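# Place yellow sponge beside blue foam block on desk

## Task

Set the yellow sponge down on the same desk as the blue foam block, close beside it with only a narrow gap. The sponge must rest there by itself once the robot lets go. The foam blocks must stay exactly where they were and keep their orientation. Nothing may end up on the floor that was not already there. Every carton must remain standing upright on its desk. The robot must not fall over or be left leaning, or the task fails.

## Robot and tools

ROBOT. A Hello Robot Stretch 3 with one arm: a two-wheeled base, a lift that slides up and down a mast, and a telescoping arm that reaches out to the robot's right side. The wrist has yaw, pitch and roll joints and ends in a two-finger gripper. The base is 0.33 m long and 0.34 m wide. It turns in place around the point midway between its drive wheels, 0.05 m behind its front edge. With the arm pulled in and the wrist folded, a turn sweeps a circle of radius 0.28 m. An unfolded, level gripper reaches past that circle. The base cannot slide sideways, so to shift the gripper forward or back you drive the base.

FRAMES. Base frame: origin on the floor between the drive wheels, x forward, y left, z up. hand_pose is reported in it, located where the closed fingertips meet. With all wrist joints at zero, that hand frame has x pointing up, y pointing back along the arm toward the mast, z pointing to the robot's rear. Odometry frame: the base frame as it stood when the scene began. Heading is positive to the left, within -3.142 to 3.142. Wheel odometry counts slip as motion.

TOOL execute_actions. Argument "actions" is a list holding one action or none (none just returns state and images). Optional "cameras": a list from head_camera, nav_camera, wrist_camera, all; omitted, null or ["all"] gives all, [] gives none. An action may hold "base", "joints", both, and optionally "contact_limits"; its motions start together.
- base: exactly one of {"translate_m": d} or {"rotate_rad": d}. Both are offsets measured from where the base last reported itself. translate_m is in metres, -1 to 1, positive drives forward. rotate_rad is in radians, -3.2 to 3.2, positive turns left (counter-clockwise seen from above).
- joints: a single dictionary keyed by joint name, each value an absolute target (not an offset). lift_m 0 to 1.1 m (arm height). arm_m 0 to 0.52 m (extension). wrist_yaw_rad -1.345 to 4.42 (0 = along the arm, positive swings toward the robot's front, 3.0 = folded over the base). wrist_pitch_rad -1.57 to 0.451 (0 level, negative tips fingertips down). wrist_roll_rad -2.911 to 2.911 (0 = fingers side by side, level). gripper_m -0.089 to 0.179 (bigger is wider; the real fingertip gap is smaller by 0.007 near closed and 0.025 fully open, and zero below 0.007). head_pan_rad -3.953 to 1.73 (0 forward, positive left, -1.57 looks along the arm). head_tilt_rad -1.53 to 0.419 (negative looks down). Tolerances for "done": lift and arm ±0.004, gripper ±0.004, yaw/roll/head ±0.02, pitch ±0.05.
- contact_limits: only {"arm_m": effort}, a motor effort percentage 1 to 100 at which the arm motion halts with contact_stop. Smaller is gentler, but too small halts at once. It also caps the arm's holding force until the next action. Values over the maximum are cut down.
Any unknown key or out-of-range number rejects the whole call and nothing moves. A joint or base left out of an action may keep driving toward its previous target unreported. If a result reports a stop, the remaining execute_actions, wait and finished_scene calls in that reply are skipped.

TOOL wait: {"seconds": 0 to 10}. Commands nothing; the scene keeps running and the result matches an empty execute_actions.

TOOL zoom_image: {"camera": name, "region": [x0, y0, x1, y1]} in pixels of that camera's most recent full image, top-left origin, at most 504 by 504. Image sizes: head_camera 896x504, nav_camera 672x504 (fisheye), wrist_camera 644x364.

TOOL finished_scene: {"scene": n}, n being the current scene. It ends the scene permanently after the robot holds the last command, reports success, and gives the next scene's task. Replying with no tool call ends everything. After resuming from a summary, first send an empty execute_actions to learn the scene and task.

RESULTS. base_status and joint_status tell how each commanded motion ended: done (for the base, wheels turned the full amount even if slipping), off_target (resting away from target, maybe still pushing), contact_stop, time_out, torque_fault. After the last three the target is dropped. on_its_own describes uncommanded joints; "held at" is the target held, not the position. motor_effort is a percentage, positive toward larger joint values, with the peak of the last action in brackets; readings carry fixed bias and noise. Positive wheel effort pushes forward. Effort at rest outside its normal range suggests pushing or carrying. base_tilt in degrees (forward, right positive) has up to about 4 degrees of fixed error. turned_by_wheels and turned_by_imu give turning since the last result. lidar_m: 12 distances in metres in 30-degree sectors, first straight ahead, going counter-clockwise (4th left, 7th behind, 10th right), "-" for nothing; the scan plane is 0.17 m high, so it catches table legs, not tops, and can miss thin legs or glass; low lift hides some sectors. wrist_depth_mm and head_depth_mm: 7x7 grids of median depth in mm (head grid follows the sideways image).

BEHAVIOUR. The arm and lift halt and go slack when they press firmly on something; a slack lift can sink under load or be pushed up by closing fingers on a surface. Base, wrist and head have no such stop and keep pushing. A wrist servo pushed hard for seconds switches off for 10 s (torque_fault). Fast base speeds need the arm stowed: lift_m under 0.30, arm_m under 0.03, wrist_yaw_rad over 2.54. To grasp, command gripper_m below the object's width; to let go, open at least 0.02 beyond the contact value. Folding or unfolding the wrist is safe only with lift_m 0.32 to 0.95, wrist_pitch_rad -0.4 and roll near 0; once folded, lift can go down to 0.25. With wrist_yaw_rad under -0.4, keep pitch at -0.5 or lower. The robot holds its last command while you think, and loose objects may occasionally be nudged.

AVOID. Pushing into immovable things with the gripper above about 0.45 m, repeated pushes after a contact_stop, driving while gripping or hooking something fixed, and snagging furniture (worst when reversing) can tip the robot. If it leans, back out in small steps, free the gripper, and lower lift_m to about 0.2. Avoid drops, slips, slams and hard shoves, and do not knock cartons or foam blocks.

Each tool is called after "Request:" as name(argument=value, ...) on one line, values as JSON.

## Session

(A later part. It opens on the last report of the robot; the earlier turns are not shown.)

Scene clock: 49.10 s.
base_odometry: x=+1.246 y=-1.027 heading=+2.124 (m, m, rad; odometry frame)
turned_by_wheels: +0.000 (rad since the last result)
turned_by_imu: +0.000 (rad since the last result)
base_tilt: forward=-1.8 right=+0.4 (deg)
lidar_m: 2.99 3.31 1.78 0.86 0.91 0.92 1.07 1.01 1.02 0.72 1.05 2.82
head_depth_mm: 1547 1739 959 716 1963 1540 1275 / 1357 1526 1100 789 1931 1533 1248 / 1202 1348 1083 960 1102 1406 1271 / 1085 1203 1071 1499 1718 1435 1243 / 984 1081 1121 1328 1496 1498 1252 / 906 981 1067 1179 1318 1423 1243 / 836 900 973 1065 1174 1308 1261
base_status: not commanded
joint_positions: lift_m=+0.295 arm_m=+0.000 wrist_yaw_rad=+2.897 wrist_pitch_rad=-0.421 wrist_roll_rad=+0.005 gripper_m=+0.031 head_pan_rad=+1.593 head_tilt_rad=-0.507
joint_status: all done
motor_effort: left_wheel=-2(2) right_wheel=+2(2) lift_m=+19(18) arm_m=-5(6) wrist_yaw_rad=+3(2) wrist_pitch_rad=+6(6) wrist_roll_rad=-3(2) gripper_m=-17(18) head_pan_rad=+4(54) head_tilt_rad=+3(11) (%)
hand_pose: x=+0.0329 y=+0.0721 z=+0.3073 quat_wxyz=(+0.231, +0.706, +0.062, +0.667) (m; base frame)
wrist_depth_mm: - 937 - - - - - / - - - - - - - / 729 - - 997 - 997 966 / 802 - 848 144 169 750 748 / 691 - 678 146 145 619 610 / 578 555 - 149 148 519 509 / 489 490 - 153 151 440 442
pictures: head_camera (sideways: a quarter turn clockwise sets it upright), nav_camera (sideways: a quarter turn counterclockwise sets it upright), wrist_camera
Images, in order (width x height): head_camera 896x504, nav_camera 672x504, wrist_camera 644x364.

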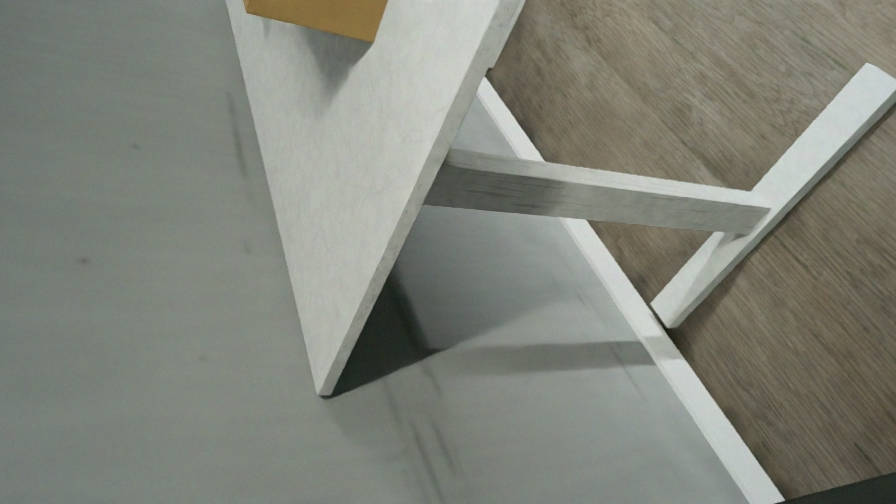

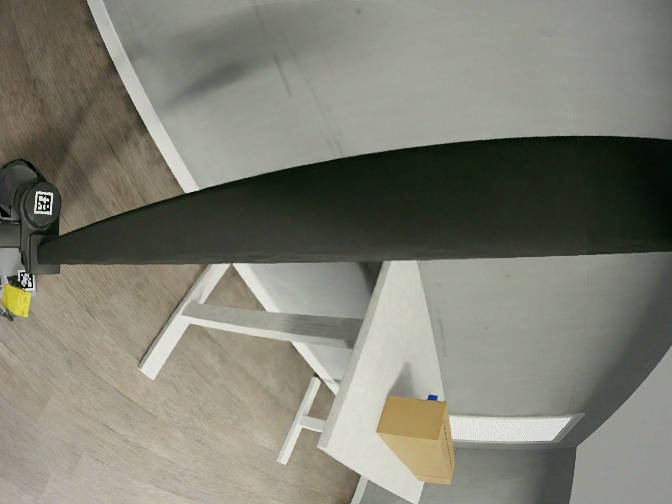

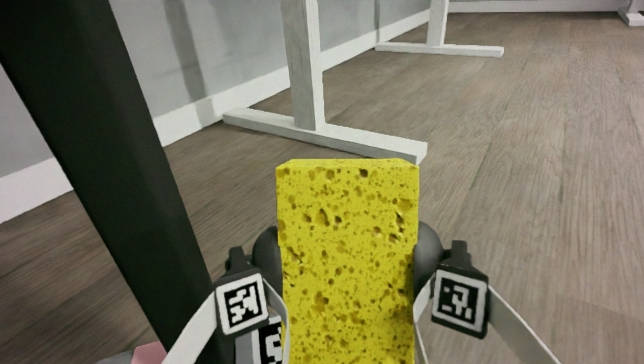

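Request:
execute_actions(actions=[{"joints":{"head_pan_rad":1.1,"head_tilt_rad":-0.4}}], cameras=["head_camera","nav_camera"])

Scene clock: 50.20 s.
base_odometry: x=+1.246 y=-1.027 heading=+2.124 (m, m, rad; odometry frame)
turned_by_wheels: +0.000 (rad since the last result)
turned_by_imu: +0.000 (rad since the last result)
base_tilt: forward=-1.9 right=+0.5 (deg)
lidar_m: 2.99 3.31 1.77 0.86 0.92 0.92 1.07 1.01 1.02 0.72 1.05 2.82
head_depth_mm: 3058 3271 3539 3244 2221 1683 1361 / 3160 3390 3528 3173 2180 1687 1356 / 3225 3443 1335 2670 2185 1657 1342 / 2671 2915 991 850 1993 1656 1340 / 2054 2188 903 840 2054 1640 1336 / 1638 1733 1479 829 1978 1587 1226 / 1370 1432 1387 823 968 1127 1256
base_status: not commanded
joint_positions: lift_m=+0.295 arm_m=+0.000 wrist_yaw_rad=+2.897 wrist_pitch_rad=-0.421 wrist_roll_rad=+0.005 gripper_m=+0.031 head_pan_rad=+1.107 head_tilt_rad=-0.409
joint_status: all done
motor_effort: left_wheel=-2(3) right_wheel=+1(2) lift_m=+18(18) arm_m=-6(6) wrist_yaw_rad=+2(3) wrist_pitch_rad=+6(6) wrist_roll_rad=-3(2) gripper_m=-19(18) head_pan_rad=-5(41) head_tilt_rad=+4(13) (%)
hand_pose: x=+0.0329 y=+0.0721 z=+0.3073 quat_wxyz=(+0.231, +0.706, +0.062, +0.667) (m; base frame)
wrist_depth_mm: - 939 - - - - - / - - - - - - - / 754 - - 981 - - 979 / 787 - 849 143 170 756 746 / 703 - 686 147 145 612 606 / 581 555 - 149 148 515 512 / 494 488 - 154 152 441 444
pictures: head_camera (sideways: a quarter turn clockwise sets it upright), nav_camera (sideways: a quarter turn counterclockwise sets it upright)
Images, in order (width x height): head_camera 896x504, nav_camera 672x504.

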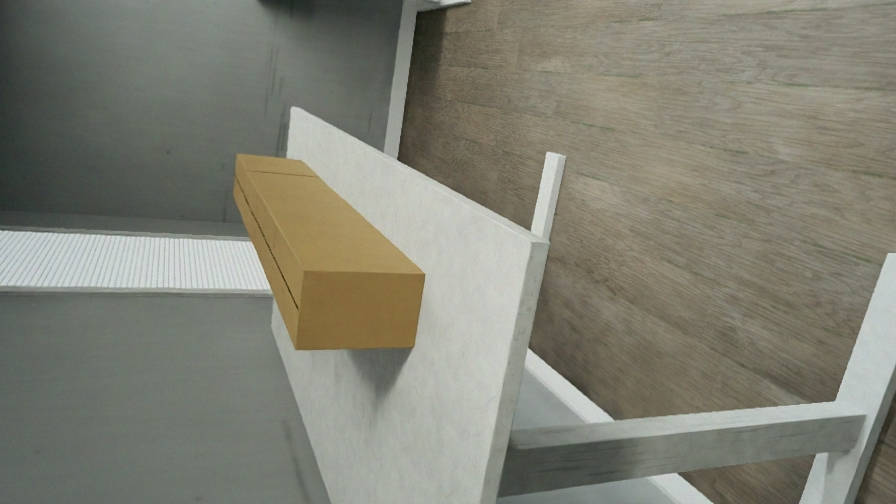

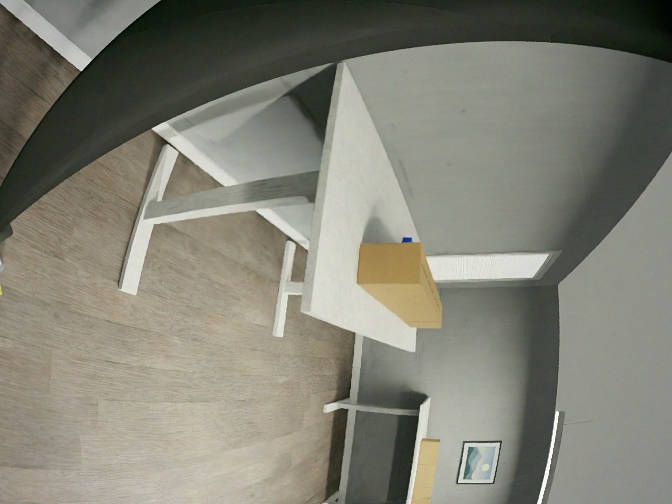

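Request:
execute_actions(actions=[{"base":{"translate_m":0.1},"joints":{"lift_m":0.45}}], cameras=[])

Request:
execute_actions(actions=[{"base":{"rotate_rad":-2.36},"joints":{"lift_m":0.88,"wrist_yaw_rad":1.57,"head_pan_rad":-2.6,"head_tilt_rad":-0.6}}])

Scene clock: 57.47 s.
base_odometry: x=+1.193 y=-0.942 heading=+2.124 (m, m, rad; odometry frame)
turned_by_wheels: +0.000 (rad since the last result)
turned_by_imu: -0.001 (rad since the last result)
base_tilt: forward=-1.8 right=+0.6 (deg)
lidar_m: 2.89 3.21 1.91 0.84 0.98 0.99 1.15 1.09 0.73 0.74 1.01 2.75
head_depth_mm: 2990 3214 3413 3195 2219 1674 1355 / 3122 3278 3571 3211 2190 1682 1352 / 3179 3378 1590 3136 2186 1647 1338 / 2862 3040 1156 982 2153 1652 1332 / 2208 2362 908 839 1963 1642 1329 / 1781 1850 855 832 1897 1644 1321 / 1484 1527 1456 822 1754 1535 1158
base_status: done
joint_positions: lift_m=+0.450 arm_m=+0.000 wrist_yaw_rad=+2.897 wrist_pitch_rad=-0.421 wrist_roll_rad=+0.005 gripper_m=+0.031 head_pan_rad=+1.107 head_tilt_rad=-0.408
joint_status: all done
motor_effort: left_wheel=-2(8) right_wheel=+2(7) lift_m=+30(31) arm_m=-5(5) wrist_yaw_rad=+2(3) wrist_pitch_rad=+6(6) wrist_roll_rad=-3(2) gripper_m=-17(18) head_pan_rad=-5(4) head_tilt_rad=+4(4) (%)
hand_pose: x=+0.0329 y=+0.0721 z=+0.4618 quat_wxyz=(+0.231, +0.706, +0.062, +0.667) (m; base frame)
wrist_depth_mm: - - - - - - - / - - - - - - - / 824 - - - - - - / 850 - - 144 170 - - / 885 - 938 147 145 851 838 / 784 775 - 150 148 706 692 / 678 660 616 154 153 599 613
pictures: none
No camera images: the call's "cameras" was empty. Leave "cameras" out to get every camera's image.

Scene clock: 62.20 s.
base_odometry: x=+1.193 y=-0.942 heading=-0.236 (m, m, rad; odometry frame)
turned_by_wheels: -2.360 (rad since the last result)
turned_by_imu: -2.346 (rad since the last result)
base_tilt: forward=-1.7 right=+0.6 (deg)
lidar_m: 1.09 0.74 1.01 2.74 2.87 3.59 3.21 0.84 1.02 0.98 1.02 1.12
head_depth_mm: 3044 1365 3091 2308 1788 1484 1217 / 2574 1048 981 2237 1753 1440 1234 / 2087 852 837 2075 1757 1428 1267 / 1724 837 842 2005 1736 1414 - / 1465 1398 833 1970 1713 1415 - / 1275 1295 821 1008 1218 - - / 1123 1162 868 1435 1539 - -
base_status: done
joint_positions: lift_m=+0.880 arm_m=+0.000 wrist_yaw_rad=+1.573 wrist_pitch_rad=-0.421 wrist_roll_rad=+0.004 gripper_m=+0.031 head_pan_rad=-2.593 head_tilt_rad=-0.593
joint_status: all done
motor_effort: left_wheel=+3(6) right_wheel=-2(4) lift_m=+31(31) arm_m=-6(5) wrist_yaw_rad=-2(4) wrist_pitch_rad=+6(6) wrist_roll_rad=-2(2) gripper_m=-17(17) head_pan_rad=-4(54) head_tilt_rad=-3(19) (%)
hand_pose: x=+0.2027 y=-0.1449 z=+0.8918 quat_wxyz=(+0.592, +0.595, -0.385, +0.384) (m; base frame)
wrist_depth_mm: 937 921 925 933 954 930 930 / - - - - 993 981 986 / 855 868 - - - - - / 626 - - 144 168 - - / 501 - - 146 145 - - / - 991 - 150 148 - - / - - - 153 153 - -
pictures: head_camera (sideways: a quarter turn clockwise sets it upright), nav_camera (sideways: a quarter turn counterclockwise sets it upright), wrist_camera
Images, in order (width x height): head_camera 896x504, nav_camera 672x504, wrist_camera 644x364.

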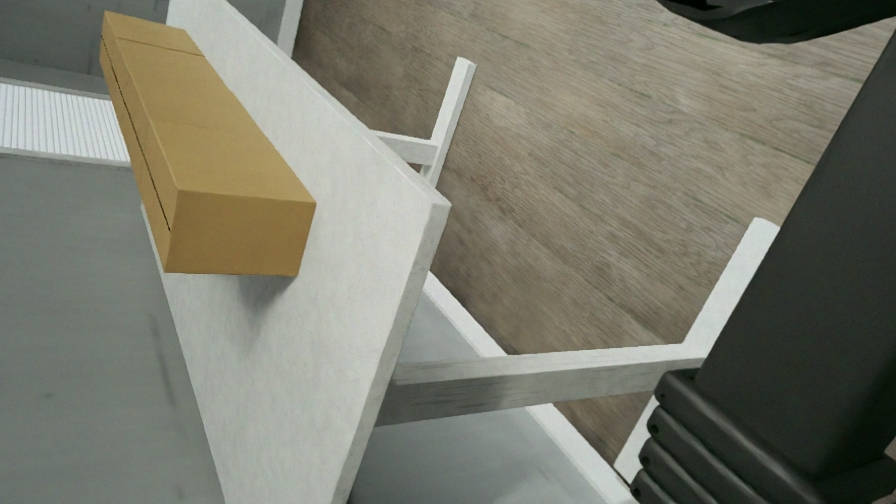

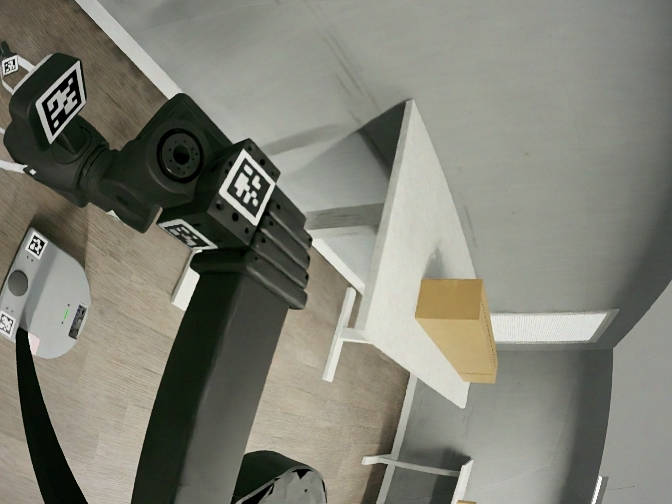

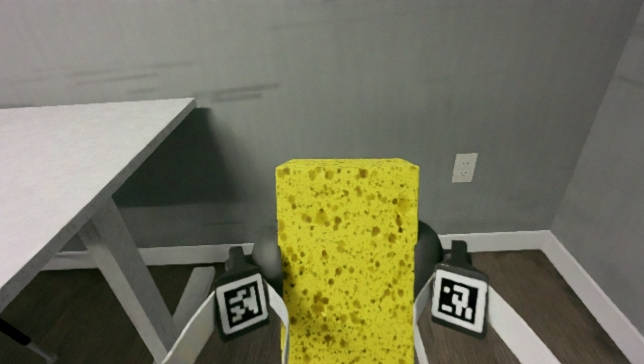

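Request:
execute_actions(actions=[{"base":{"translate_m":-0.28},"joints":{"lift_m":1.1,"wrist_yaw_rad":0,"wrist_pitch_rad":-0.7,"wrist_roll_rad":1.57,"arm_m":0.45,"head_pan_rad":-2.3,"head_tilt_rad":-0.5}}])

Scene clock: 67.37 s.
base_odometry: x=+0.921 y=-0.877 heading=-0.236 (m, m, rad; odometry frame)
turned_by_wheels: +0.000 (rad since the last result)
turned_by_imu: +0.000 (rad since the last result)
base_tilt: forward=-1.9 right=+0.5 (deg)
lidar_m: 1.37 0.99 1.44 2.75 2.88 3.35 2.95 1.39 0.66 0.98 1.02 1.40
head_depth_mm: - - 736 709 1812 1542 1276 / - - 616 655 560 1527 1275 / - - 618 643 515 1473 1255 / - - 984 691 511 1387 1252 / - - 1014 684 508 1421 1156 / - - 963 676 828 1339 1190 / - 963 979 701 1252 1366 1238
base_status: done
joint_positions: lift_m=+1.097 arm_m=+0.450 wrist_yaw_rad=+0.002 wrist_pitch_rad=-0.710 wrist_roll_rad=+1.567 gripper_m=+0.031 head_pan_rad=-2.307 head_tilt_rad=-0.507
joint_status: all done
joint sent to its limit — the command would take lift_m past its upper limit, so that joint was sent only as far as its limit.
motor_effort: left_wheel=+2(3) right_wheel=-1(3) lift_m=+30(33) arm_m=+6(7) wrist_yaw_rad=-1(3) wrist_pitch_rad=+3(4) wrist_roll_rad=+1(3) gripper_m=-17(18) head_pan_rad=+4(33) head_tilt_rad=+3(14) (%)
hand_pose: x=-0.0211 y=-0.7729 z=+1.0500 quat_wxyz=(+0.002, +0.001, -0.937, -0.348) (m; base frame)
wrist_depth_mm: 254 285 339 405 521 715 861 / 254 290 341 415 538 736 907 / 259 290 346 418 535 758 913 / 263 294 348 144 166 778 930 / 265 296 346 146 144 836 954 / 266 301 337 149 147 912 968 / 267 303 377 154 152 816 982
pictures: head_camera (sideways: a quarter turn clockwise sets it upright), nav_camera (sideways: a quarter turn counterclockwise sets it upright), wrist_camera
Images, in order (width x height): head_camera 896x504, nav_camera 672x504, wrist_camera 644x364.

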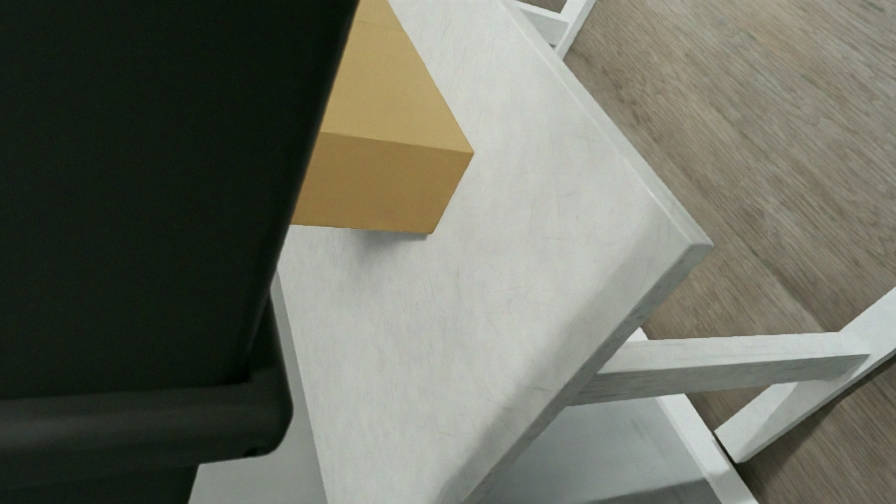

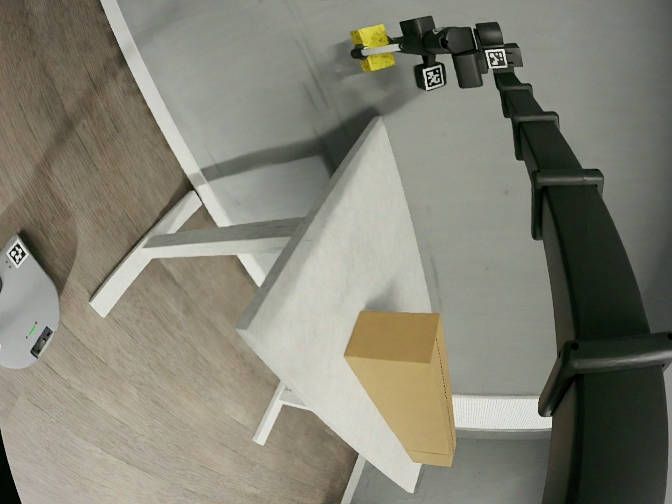

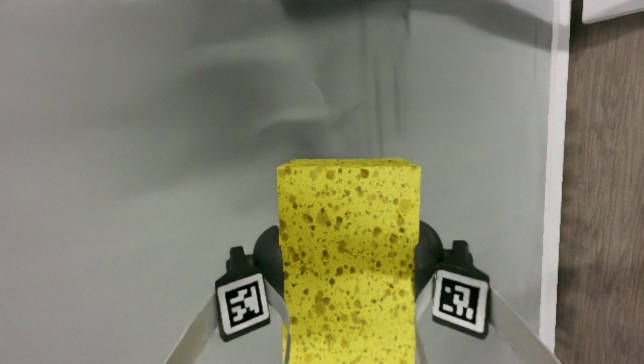

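Request:
execute_actions(actions=[{"base":{"translate_m":-0.4},"joints":{"wrist_pitch_rad":-0.62,"head_pan_rad":-2.2,"head_tilt_rad":-1.0}}])

Scene clock: 73.30 s.
base_odometry: x=+0.532 y=-0.783 heading=-0.236 (m, m, rad; odometry frame)
turned_by_wheels: +0.000 (rad since the last result)
turned_by_imu: +0.001 (rad since the last result)
base_tilt: forward=-1.8 right=+0.6 (deg)
lidar_m: 1.44 1.37 2.09 2.75 2.60 3.01 2.56 1.31 1.02 0.54 1.02 1.40
head_depth_mm: 494 537 1631 1544 1366 1221 1108 / 444 518 472 1542 1353 1217 1101 / 403 489 450 1529 1346 1227 - / 369 445 446 1450 1342 1234 - / 340 404 441 402 1331 1214 - / 316 370 421 383 1323 1163 1076 / 300 342 410 379 1226 1183 1076
base_status: done
joint_positions: lift_m=+1.097 arm_m=+0.450 wrist_yaw_rad=+0.002 wrist_pitch_rad=-0.638 wrist_roll_rad=+1.567 gripper_m=+0.031 head_pan_rad=-2.207 head_tilt_rad=-0.987
joint_status: all done
motor_effort: left_wheel=+2(2) right_wheel=-1(5) lift_m=+31(31) arm_m=+7(7) wrist_yaw_rad=-3(2) wrist_pitch_rad=+5(5) wrist_roll_rad=+1(1) gripper_m=-18(17) head_pan_rad=+4(18) head_tilt_rad=-6(30) (%)
hand_pose: x=-0.0211 y=-0.7859 z=+1.0633 quat_wxyz=(+0.002, +0.001, -0.949, -0.314) (m; base frame)
wrist_depth_mm: 246 274 318 342 250 195 162 / 250 281 321 355 255 198 164 / 252 283 328 363 262 202 165 / 255 283 331 143 165 207 168 / 256 288 333 147 145 210 171 / 260 292 324 150 147 207 173 / 263 297 354 153 152 226 176
pictures: head_camera (sideways: a quarter turn clockwise sets it upright), nav_camera (sideways: a quarter turn counterclockwise sets it upright), wrist_camera
Images, in order (width x height): head_camera 896x504, nav_camera 672x504, wrist_camera 644x364.

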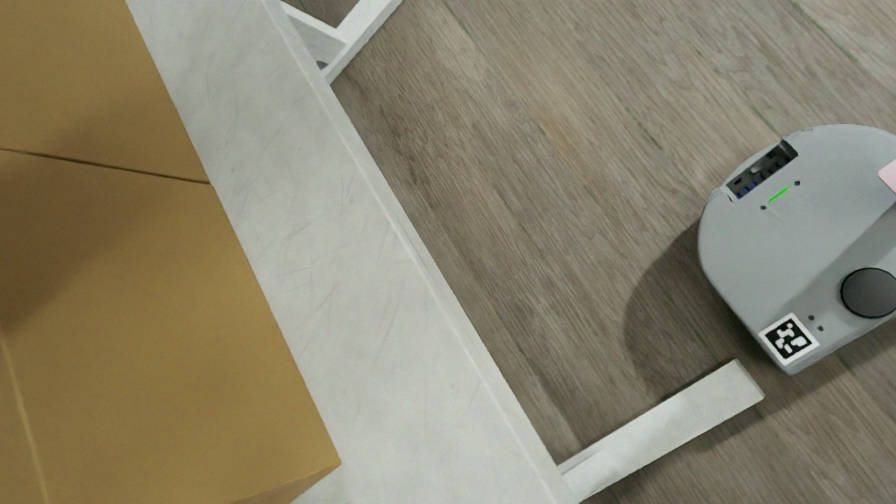

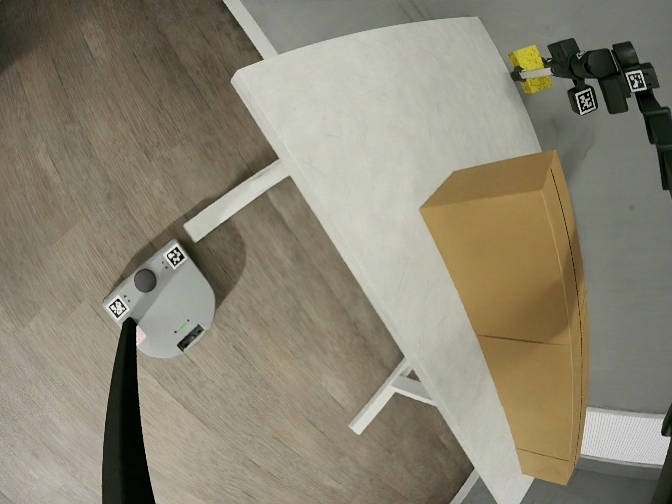

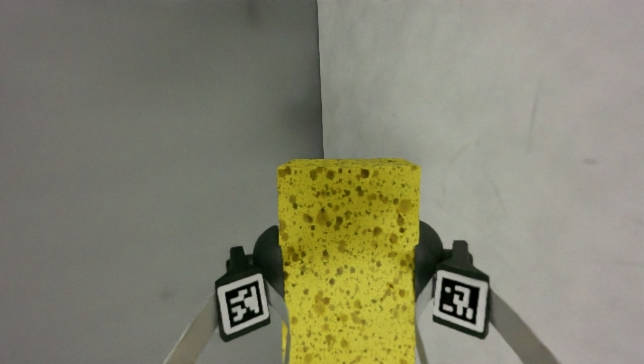

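Request:
execute_actions(actions=[{"base":{"translate_m":-0.35},"joints":{"head_pan_rad":-1.9,"head_tilt_rad":-0.4}}])

Scene clock: 78.53 s.
base_odometry: x=+0.191 y=-0.702 heading=-0.235 (m, m, rad; odometry frame)
turned_by_wheels: +0.000 (rad since the last result)
turned_by_imu: +0.001 (rad since the last result)
base_tilt: forward=-1.8 right=+0.8 (deg)
lidar_m: 1.71 1.96 2.85 2.50 2.83 2.72 2.21 1.00 1.01 0.98 0.64 1.40
head_depth_mm: - - - 427 454 454 376 / 929 - 1139 423 426 449 365 / 894 - 1079 419 399 433 364 / 854 - 1026 415 376 414 362 / 830 - 980 410 357 398 359 / 806 886 945 406 339 376 358 / 774 - 806 400 323 358 357
base_status: done
joint_positions: lift_m=+1.097 arm_m=+0.450 wrist_yaw_rad=+0.002 wrist_pitch_rad=-0.638 wrist_roll_rad=+1.567 gripper_m=+0.031 head_pan_rad=-1.907 head_tilt_rad=-0.409
joint_status: all done
motor_effort: left_wheel=+1(1) right_wheel=-1(6) lift_m=+30(31) arm_m=+6(7) wrist_yaw_rad=-2(2) wrist_pitch_rad=+5(5) wrist_roll_rad=+1(1) gripper_m=-17(17) head_pan_rad=+5(30) head_tilt_rad=+3(31) (%)
hand_pose: x=-0.0211 y=-0.7859 z=+1.0634 quat_wxyz=(+0.002, +0.001, -0.949, -0.314) (m; base frame)
wrist_depth_mm: 245 272 316 342 250 197 161 / 247 275 318 351 255 199 163 / 250 279 327 355 260 203 166 / 251 283 327 143 166 207 168 / 255 288 326 146 144 209 171 / 259 290 319 149 147 207 175 / 262 293 348 153 152 226 177
pictures: head_camera (sideways: a quarter turn clockwise sets it upright), nav_camera (sideways: a quarter turn counterclockwise sets it upright), wrist_camera
Images, in order (width x height): head_camera 896x504, nav_camera 672x504, wrist_camera 644x364.

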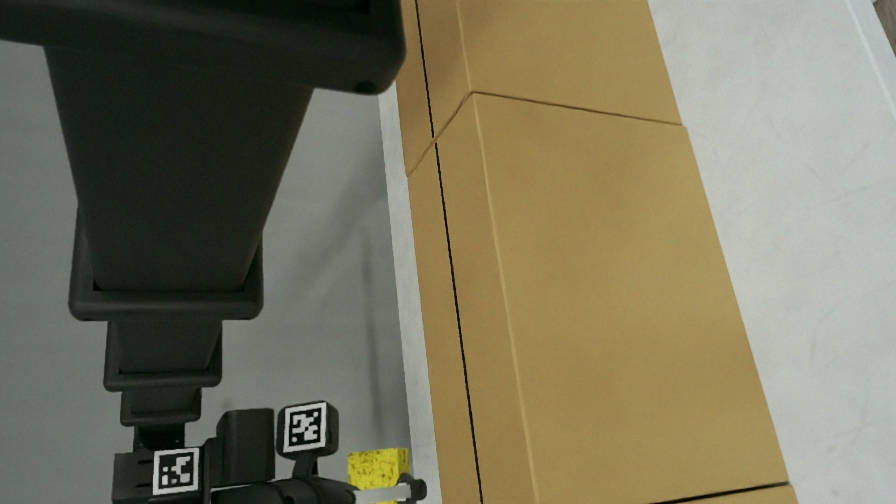

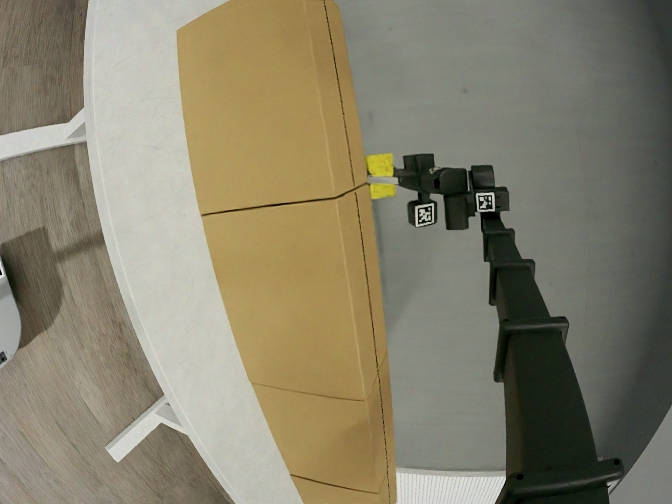

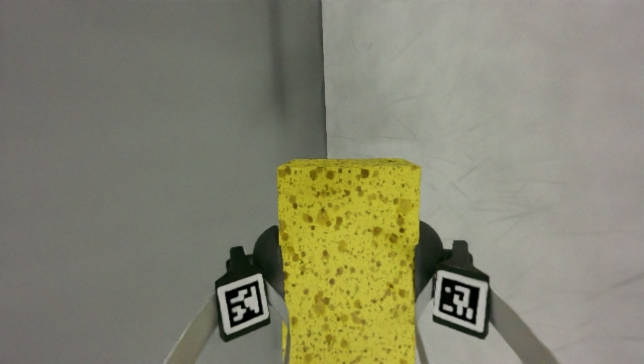

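Request:
execute_actions(actions=[{"base":{"translate_m":-0.1},"joints":{"arm_m":0.33}}], cameras=["wrist_camera"])

Scene clock: 81.33 s.
base_odometry: x=+0.094 y=-0.678 heading=-0.235 (m, m, rad; odometry frame)
turned_by_wheels: +0.000 (rad since the last result)
turned_by_imu: +0.000 (rad since the last result)
base_tilt: forward=-1.8 right=+0.6 (deg)
lidar_m: 1.81 2.32 2.85 2.50 2.82 2.62 2.10 0.91 1.01 0.98 0.70 1.40
head_depth_mm: - - - 427 451 454 368 / 920 - 1140 422 424 449 365 / 886 - 1081 419 398 434 363 / 852 - 1033 414 375 414 362 / 829 - 978 410 353 395 360 / 802 - - 406 337 372 359 / 775 - - 390 322 354 357
base_status: done
joint_positions: lift_m=+1.097 arm_m=+0.330 wrist_yaw_rad=+0.002 wrist_pitch_rad=-0.637 wrist_roll_rad=+1.567 gripper_m=+0.031 head_pan_rad=-1.907 head_tilt_rad=-0.409
joint_status: all done
motor_effort: left_wheel=+1(2) right_wheel=+0(5) lift_m=+31(30) arm_m=-6(6) wrist_yaw_rad=-1(2) wrist_pitch_rad=+5(5) wrist_roll_rad=+1(2) gripper_m=-17(18) head_pan_rad=+4(4) head_tilt_rad=+3(4) (%)
hand_pose: x=-0.0211 y=-0.6668 z=+1.0635 quat_wxyz=(+0.002, +0.001, -0.950, -0.314) (m; base frame)
wrist_depth_mm: 335 370 432 347 250 198 162 / 335 383 437 358 257 199 165 / 339 385 444 366 261 204 167 / 343 384 453 143 166 207 169 / 350 390 449 147 144 211 172 / 354 400 440 150 147 207 174 / 354 400 486 153 152 227 177
pictures: wrist_camera
Images, in order (width x height): wrist_camera 644x364.

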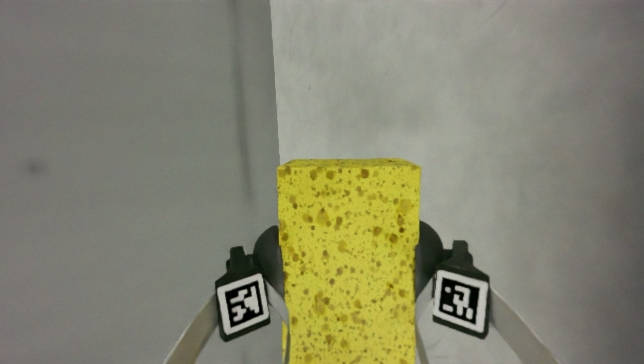

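Request:
execute_actions(actions=[{"joints":{"arm_m":0.42,"wrist_yaw_rad":-0.9}}], cameras=["wrist_camera"])

Scene clock: 83.50 s.
base_odometry: x=+0.094 y=-0.678 heading=-0.235 (m, m, rad; odometry frame)
turned_by_wheels: +0.000 (rad since the last result)
turned_by_imu: +0.000 (rad since the last result)
base_tilt: forward=-1.8 right=+0.6 (deg)
lidar_m: 1.81 2.31 2.85 2.49 2.84 2.62 2.11 0.91 1.01 0.98 0.70 1.40
head_depth_mm: - - - 425 452 454 368 / 921 - 1132 423 424 451 365 / 890 - 1081 419 398 433 363 / 852 - 1027 415 376 415 362 / 830 - 967 410 354 394 360 / 802 886 912 404 336 373 359 / 773 - - 402 322 353 357
base_status: not commanded
joint_positions: lift_m=+1.097 arm_m=+0.420 wrist_yaw_rad=-0.897 wrist_pitch_rad=-0.637 wrist_roll_rad=+1.567 gripper_m=+0.031 head_pan_rad=-1.907 head_tilt_rad=-0.409
joint_status: all done
motor_effort: left_wheel=+1(1) right_wheel=+0(1) lift_m=+31(31) arm_m=+6(8) wrist_yaw_rad=-3(5) wrist_pitch_rad=+5(5) wrist_roll_rad=+1(1) gripper_m=-18(17) head_pan_rad=+4(4) head_tilt_rad=+4(4) (%)
hand_pose: x=-0.1710 y=-0.6840 z=+1.0635 quat_wxyz=(-0.134, -0.411, -0.856, -0.284) (m; base frame)
wrist_depth_mm: 794 925 552 340 251 196 162 / 658 767 587 280 256 200 164 / 558 639 623 299 262 204 167 / 488 542 573 144 166 207 169 / 436 474 526 146 145 210 172 / 384 423 451 150 147 208 174 / 355 382 403 153 152 227 177
pictures: wrist_camera
Images, in order (width x height): wrist_camera 644x364.

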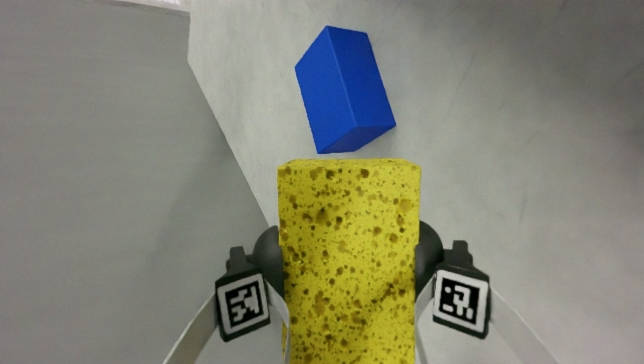

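Request:
execute_actions(actions=[{"joints":{"wrist_yaw_rad":0,"wrist_pitch_rad":-1.5,"wrist_roll_rad":1.2,"arm_m":0.41}}], cameras=["wrist_camera"])

Scene clock: 87.37 s.
base_odometry: x=+0.094 y=-0.678 heading=-0.235 (m, m, rad; odometry frame)
turned_by_wheels: +0.000 (rad since the last result)
turned_by_imu: +0.000 (rad since the last result)
base_tilt: forward=-1.8 right=+0.6 (deg)
lidar_m: 1.80 2.31 2.86 2.50 2.82 2.62 2.11 0.91 1.01 0.98 0.70 1.40
head_depth_mm: - - - 426 451 455 368 / 926 - 1147 424 423 450 365 / 893 - 1083 418 398 432 363 / 852 - 1031 414 375 413 362 / 829 - 980 411 354 395 360 / 802 883 931 405 337 373 358 / 774 - - 379 322 353 357
base_status: not commanded
joint_positions: lift_m=+1.097 arm_m=+0.410 wrist_yaw_rad=-0.004 wrist_pitch_rad=-1.488 wrist_roll_rad=+1.207 gripper_m=+0.031 head_pan_rad=-1.907 head_tilt_rad=-0.409
joint_status: all done
motor_effort: left_wheel=+1(1) right_wheel=+0(0) lift_m=+25(31) arm_m=-6(5) wrist_yaw_rad=+4(3) wrist_pitch_rad=-3(11) wrist_roll_rad=-3(5) gripper_m=-18(19) head_pan_rad=+4(4) head_tilt_rad=+4(3) (%)
hand_pose: x=-0.0216 y=-0.5522 z=+0.9785 quat_wxyz=(+0.132, +0.121, -0.723, -0.667) (m; base frame)
wrist_depth_mm: 196 190 185 179 174 170 165 / 202 196 189 182 177 171 167 / 207 200 193 187 180 176 170 / 210 203 197 144 173 178 169 / 215 209 201 146 143 181 158 / 218 213 207 149 147 185 149 / 223 219 210 152 151 190 140
pictures: wrist_camera
Images, in order (width x height): wrist_camera 644x364.

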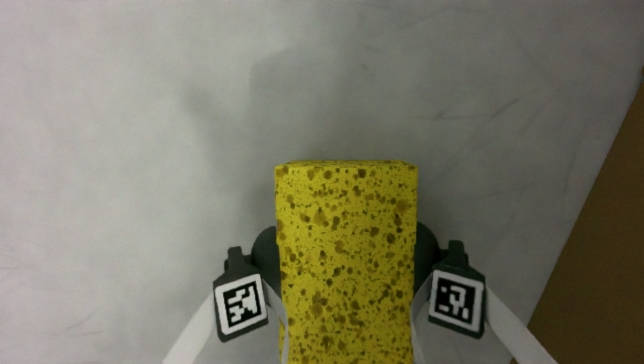

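Request:
execute_actions(actions=[{"base":{"translate_m":-0.24},"joints":{"wrist_pitch_rad":-0.88,"wrist_roll_rad":0.43,"arm_m":0.30}}], cameras=["wrist_camera","nav_camera"])

Scene clock: 92.57 s.
base_odometry: x=-0.139 y=-0.622 heading=-0.235 (m, m, rad; odometry frame)
turned_by_wheels: +0.000 (rad since the last result)
turned_by_imu: +0.000 (rad since the last result)
base_tilt: forward=-1.7 right=+0.7 (deg)
lidar_m: 2.04 2.41 2.85 2.47 2.73 2.36 1.88 0.73 0.73 0.98 1.01 0.88
head_depth_mm: - - - 414 396 432 367 / 917 - 1132 422 381 422 365 / 876 - 1083 419 366 409 363 / 856 - 1035 415 352 395 362 / 828 - 978 410 340 379 360 / 801 - 948 407 328 364 359 / 770 - - 379 321 362 357
base_status: done
joint_positions: lift_m=+1.097 arm_m=+0.300 wrist_yaw_rad=-0.003 wrist_pitch_rad=-0.893 wrist_roll_rad=+0.436 gripper_m=+0.031 head_pan_rad=-1.907 head_tilt_rad=-0.408
joint_status: all done
motor_effort: left_wheel=+2(3) right_wheel=-1(6) lift_m=+25(25) arm_m=-6(7) wrist_yaw_rad=+2(3) wrist_pitch_rad=+4(9) wrist_roll_rad=-3(4) gripper_m=-17(18) head_pan_rad=+4(4) head_tilt_rad=+4(4) (%)
hand_pose: x=-0.0220 y=-0.5871 z=+1.0210 quat_wxyz=(+0.484, +0.231, -0.761, -0.365) (m; base frame)
wrist_depth_mm: 382 411 420 361 318 283 254 / 426 436 377 328 286 260 236 / 451 393 343 244 217 242 223 / 398 347 308 150 210 226 207 / 355 316 287 150 146 212 197 / 323 289 271 151 146 199 185 / 296 266 235 152 149 188 176
pictures: nav_camera (sideways: a quarter turn counterclockwise sets it upright), wrist_camera
Images, in order (width x height): nav_camera 672x504, wrist_camera 644x364.

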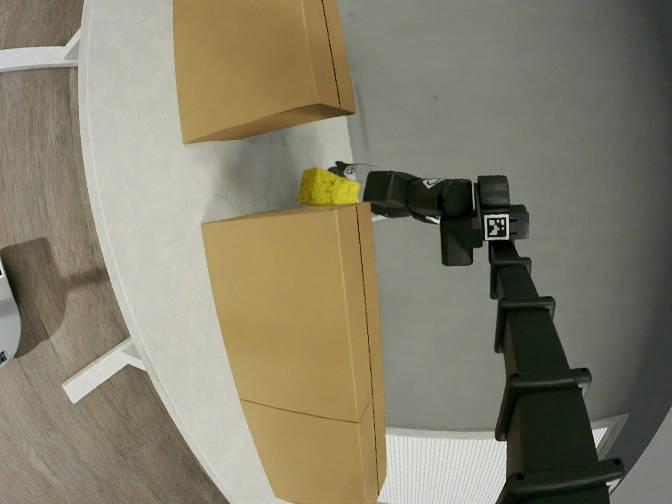

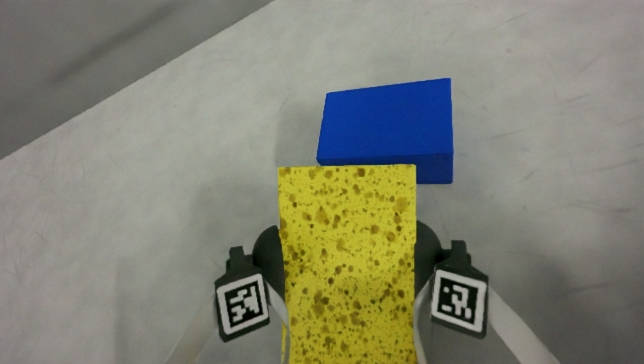

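Request:
execute_actions(actions=[{"base":{"translate_m":-0.02},"joints":{"wrist_pitch_rad":-1.17,"arm_m":0.36}}], cameras=[])

Request:
execute_actions(actions=[{"joints":{"wrist_pitch_rad":-1.38,"arm_m":0.41}}], cameras=["wrist_camera","nav_camera"])

Scene clock: 95.67 s.
base_odometry: x=-0.159 y=-0.618 heading=-0.235 (m, m, rad; odometry frame)
turned_by_wheels: +0.000 (rad since the last result)
turned_by_imu: +0.000 (rad since the last result)
base_tilt: forward=-1.7 right=+0.6 (deg)
lidar_m: 2.07 2.44 2.84 2.47 2.66 2.35 1.85 0.73 0.71 0.97 1.02 0.89
head_depth_mm: - - - 414 384 425 367 / 921 - 1130 423 369 410 365 / 888 - 1087 419 352 397 363 / 849 - 1025 414 338 378 362 / 827 - 979 411 327 362 360 / 801 883 939 406 317 347 359 / 771 - - 378 307 333 358
base_status: done
joint_positions: lift_m=+1.097 arm_m=+0.360 wrist_yaw_rad=-0.003 wrist_pitch_rad=-1.176 wrist_roll_rad=+0.436 gripper_m=+0.031 head_pan_rad=-1.907 head_tilt_rad=-0.408
joint_status: all done
motor_effort: left_wheel=+1(4) right_wheel=+0(7) lift_m=+25(25) arm_m=+7(7) wrist_yaw_rad=+2(2) wrist_pitch_rad=+1(3) wrist_roll_rad=-3(3) gripper_m=-17(18) head_pan_rad=+4(4) head_tilt_rad=+4(4) (%)
hand_pose: x=-0.0218 y=-0.5808 z=+0.9900 quat_wxyz=(+0.447, +0.297, -0.702, -0.469) (m; base frame)
wrist_depth_mm: 303 282 261 193 219 212 199 / 292 270 249 183 176 205 194 / 276 259 243 187 205 197 188 / 265 249 233 151 198 193 182 / 255 240 226 151 147 187 178 / 246 231 222 150 146 180 174 / 237 224 207 150 146 177 170
pictures: none
No camera images: the call's "cameras" was empty. Leave "cameras" out to get every camera's image.

Scene clock: 97.13 s.
base_odometry: x=-0.159 y=-0.618 heading=-0.235 (m, m, rad; odometry frame)
turned_by_wheels: +0.000 (rad since the last result)
turned_by_imu: +0.000 (rad since the last result)
base_tilt: forward=-1.7 right=+0.7 (deg)
lidar_m: 2.06 2.43 2.84 2.48 2.66 2.35 1.86 0.73 0.71 0.97 1.01 0.89
head_depth_mm: - - - 415 384 425 367 / 921 - 1133 422 368 410 365 / 880 - 1078 418 352 397 363 / 852 - 1026 415 338 378 362 / 829 - 974 410 327 363 360 / 799 885 940 407 317 347 359 / 774 - - 377 307 333 357
base_status: not commanded
joint_positions: lift_m=+1.097 arm_m=+0.410 wrist_yaw_rad=-0.003 wrist_pitch_rad=-1.383 wrist_roll_rad=+0.436 gripper_m=+0.031 head_pan_rad=-1.907 head_tilt_rad=-0.408
joint_status: all done
motor_effort: left_wheel=+1(2) right_wheel=-1(0) lift_m=+25(25) arm_m=+6(6) wrist_yaw_rad=+3(3) wrist_pitch_rad=+0(4) wrist_roll_rad=-3(3) gripper_m=-18(17) head_pan_rad=+4(4) head_tilt_rad=+4(4) (%)
hand_pose: x=-0.0217 y=-0.5786 z=+0.9796 quat_wxyz=(+0.413, +0.342, -0.650, -0.539) (m; base frame)
wrist_depth_mm: 219 214 205 152 148 185 179 / 220 214 204 152 148 184 178 / 218 212 204 195 189 183 179 / 218 210 204 151 187 184 178 / 217 211 204 149 147 184 177 / 218 210 205 149 146 182 176 / 217 209 201 149 147 183 176
pictures: nav_camera (sideways: a quarter turn counterclockwise sets it upright), wrist_camera
Images, in order (width x height): nav_camera 672x504, wrist_camera 644x364.

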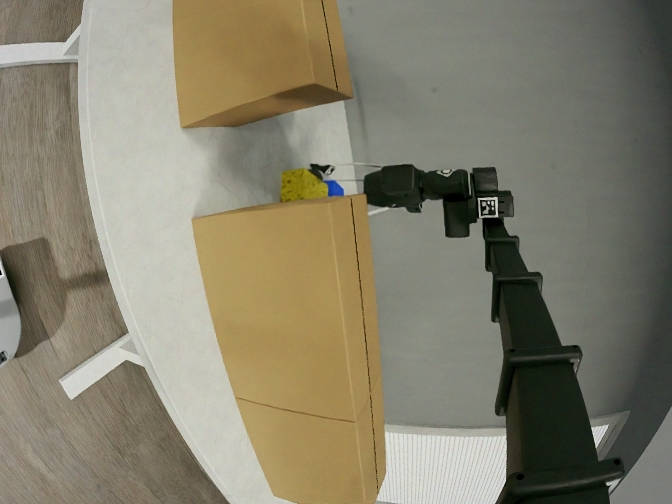

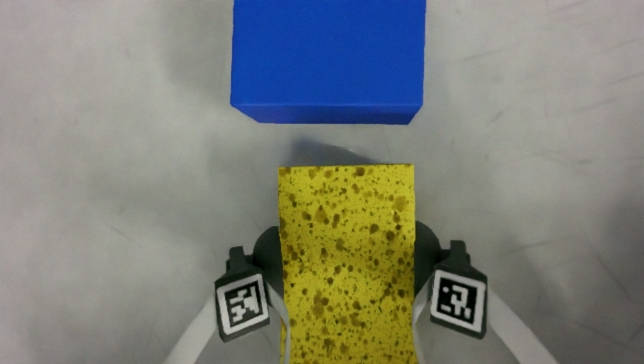

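Request:
execute_actions(actions=[{"joints":{"arm_m":0.431}}], cameras=["wrist_camera"])

Scene clock: 98.67 s.
base_odometry: x=-0.159 y=-0.618 heading=-0.235 (m, m, rad; odometry frame)
turned_by_wheels: +0.000 (rad since the last result)
turned_by_imu: +0.000 (rad since the last result)
base_tilt: forward=-1.9 right=+0.6 (deg)
lidar_m: 2.06 2.43 2.85 2.48 2.66 2.35 1.85 0.73 0.71 0.97 1.01 0.89
head_depth_mm: - - - 415 383 425 368 / 921 - 1133 422 369 410 366 / 878 - 1083 419 353 397 364 / 849 - 1026 414 338 378 363 / 830 922 978 411 327 362 360 / 799 883 937 406 317 347 359 / 772 - 903 378 308 333 357
base_status: not commanded
joint_positions: lift_m=+1.097 arm_m=+0.431 wrist_yaw_rad=-0.003 wrist_pitch_rad=-1.384 wrist_roll_rad=+0.436 gripper_m=+0.031 head_pan_rad=-1.907 head_tilt_rad=-0.408
joint_status: all done
motor_effort: left_wheel=+1(1) right_wheel=+0(1) lift_m=+25(25) arm_m=+7(6) wrist_yaw_rad=+2(2) wrist_pitch_rad=+1(1) wrist_roll_rad=-3(3) gripper_m=-17(17) head_pan_rad=+4(4) head_tilt_rad=+4(4) (%)
hand_pose: x=-0.0217 y=-0.5994 z=+0.9796 quat_wxyz=(+0.413, +0.342, -0.649, -0.539) (m; base frame)
wrist_depth_mm: 220 214 205 153 149 186 179 / 220 211 204 151 147 184 177 / 219 213 203 151 147 183 178 / 218 211 204 150 186 183 177 / 219 210 204 150 147 182 178 / 216 211 205 150 146 182 176 / 216 211 201 149 146 183 177
pictures: wrist_camera
Images, in order (width x height): wrist_camera 644x364.

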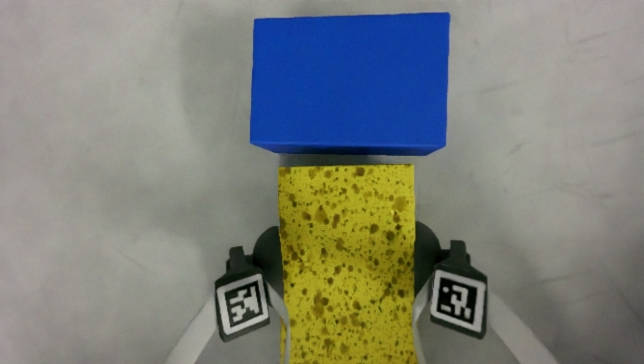

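Request:
execute_actions(actions=[{"joints":{"gripper_m":0.10,"head_pan_rad":-2.2,"head_tilt_rad":-0.7}}])

Scene clock: 100.10 s.
base_odometry: x=-0.159 y=-0.618 heading=-0.235 (m, m, rad; odometry frame)
turned_by_wheels: +0.000 (rad since the last result)
turned_by_imu: +0.000 (rad since the last result)
base_tilt: forward=-1.8 right=+0.5 (deg)
lidar_m: 2.07 2.44 2.83 2.47 2.66 2.34 1.86 0.73 0.71 0.97 1.02 0.89
head_depth_mm: 1391 488 483 534 1627 1365 1176 / 1263 480 437 505 1493 1351 1167 / 1173 476 398 474 436 1351 1162 / 1081 1079 370 433 421 1300 1153 / 995 981 348 396 417 377 1153 / 900 945 330 363 404 357 1141 / 843 898 314 337 386 347 1096
base_status: not commanded
joint_positions: lift_m=+1.097 arm_m=+0.431 wrist_yaw_rad=-0.003 wrist_pitch_rad=-1.384 wrist_roll_rad=+0.435 gripper_m=+0.100 head_pan_rad=-2.193 head_tilt_rad=-0.691
joint_status: all done
motor_effort: left_wheel=+1(1) right_wheel=-1(1) lift_m=+25(24) arm_m=+6(7) wrist_yaw_rad=+3(2) wrist_pitch_rad=+0(1) wrist_roll_rad=-3(3) gripper_m=+0(97) head_pan_rad=-5(31) head_tilt_rad=-3(24) (%)
hand_pose: x=-0.0217 y=-0.5994 z=+0.9796 quat_wxyz=(+0.414, +0.342, -0.649, -0.539) (m; base frame)
wrist_depth_mm: 220 212 205 154 148 186 178 / 219 212 205 151 147 184 177 / 218 211 205 152 147 184 178 / 218 210 204 151 186 183 178 / 217 212 203 149 147 183 177 / 217 210 200 150 147 181 177 / 217 212 200 150 147 182 176
pictures: head_camera (sideways: a quarter turn clockwise sets it upright), nav_camera (sideways: a quarter turn counterclockwise sets it upright), wrist_camera
Images, in order (width x height): head_camera 896x504, nav_camera 672x504, wrist_camera 644x364.

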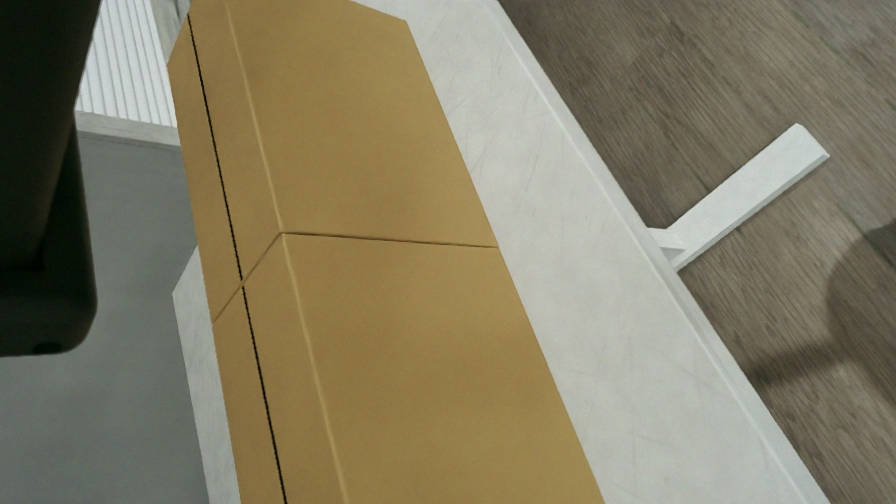

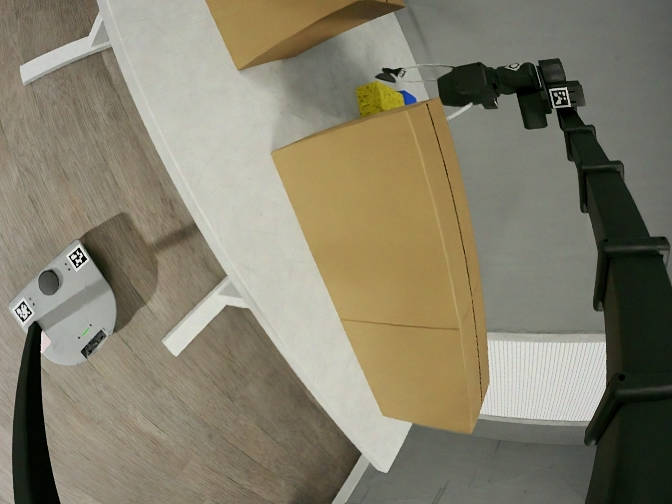

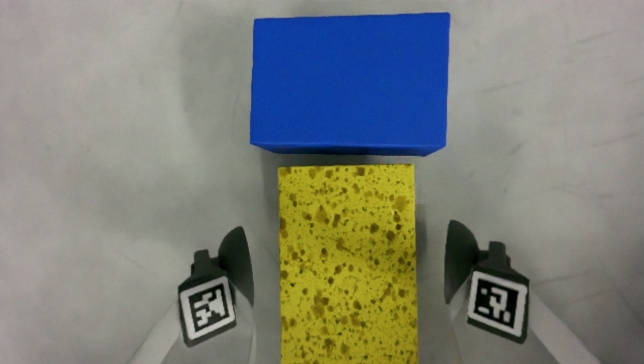

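Request:
finished_scene(scene=2)

The scene is finished: the task was done.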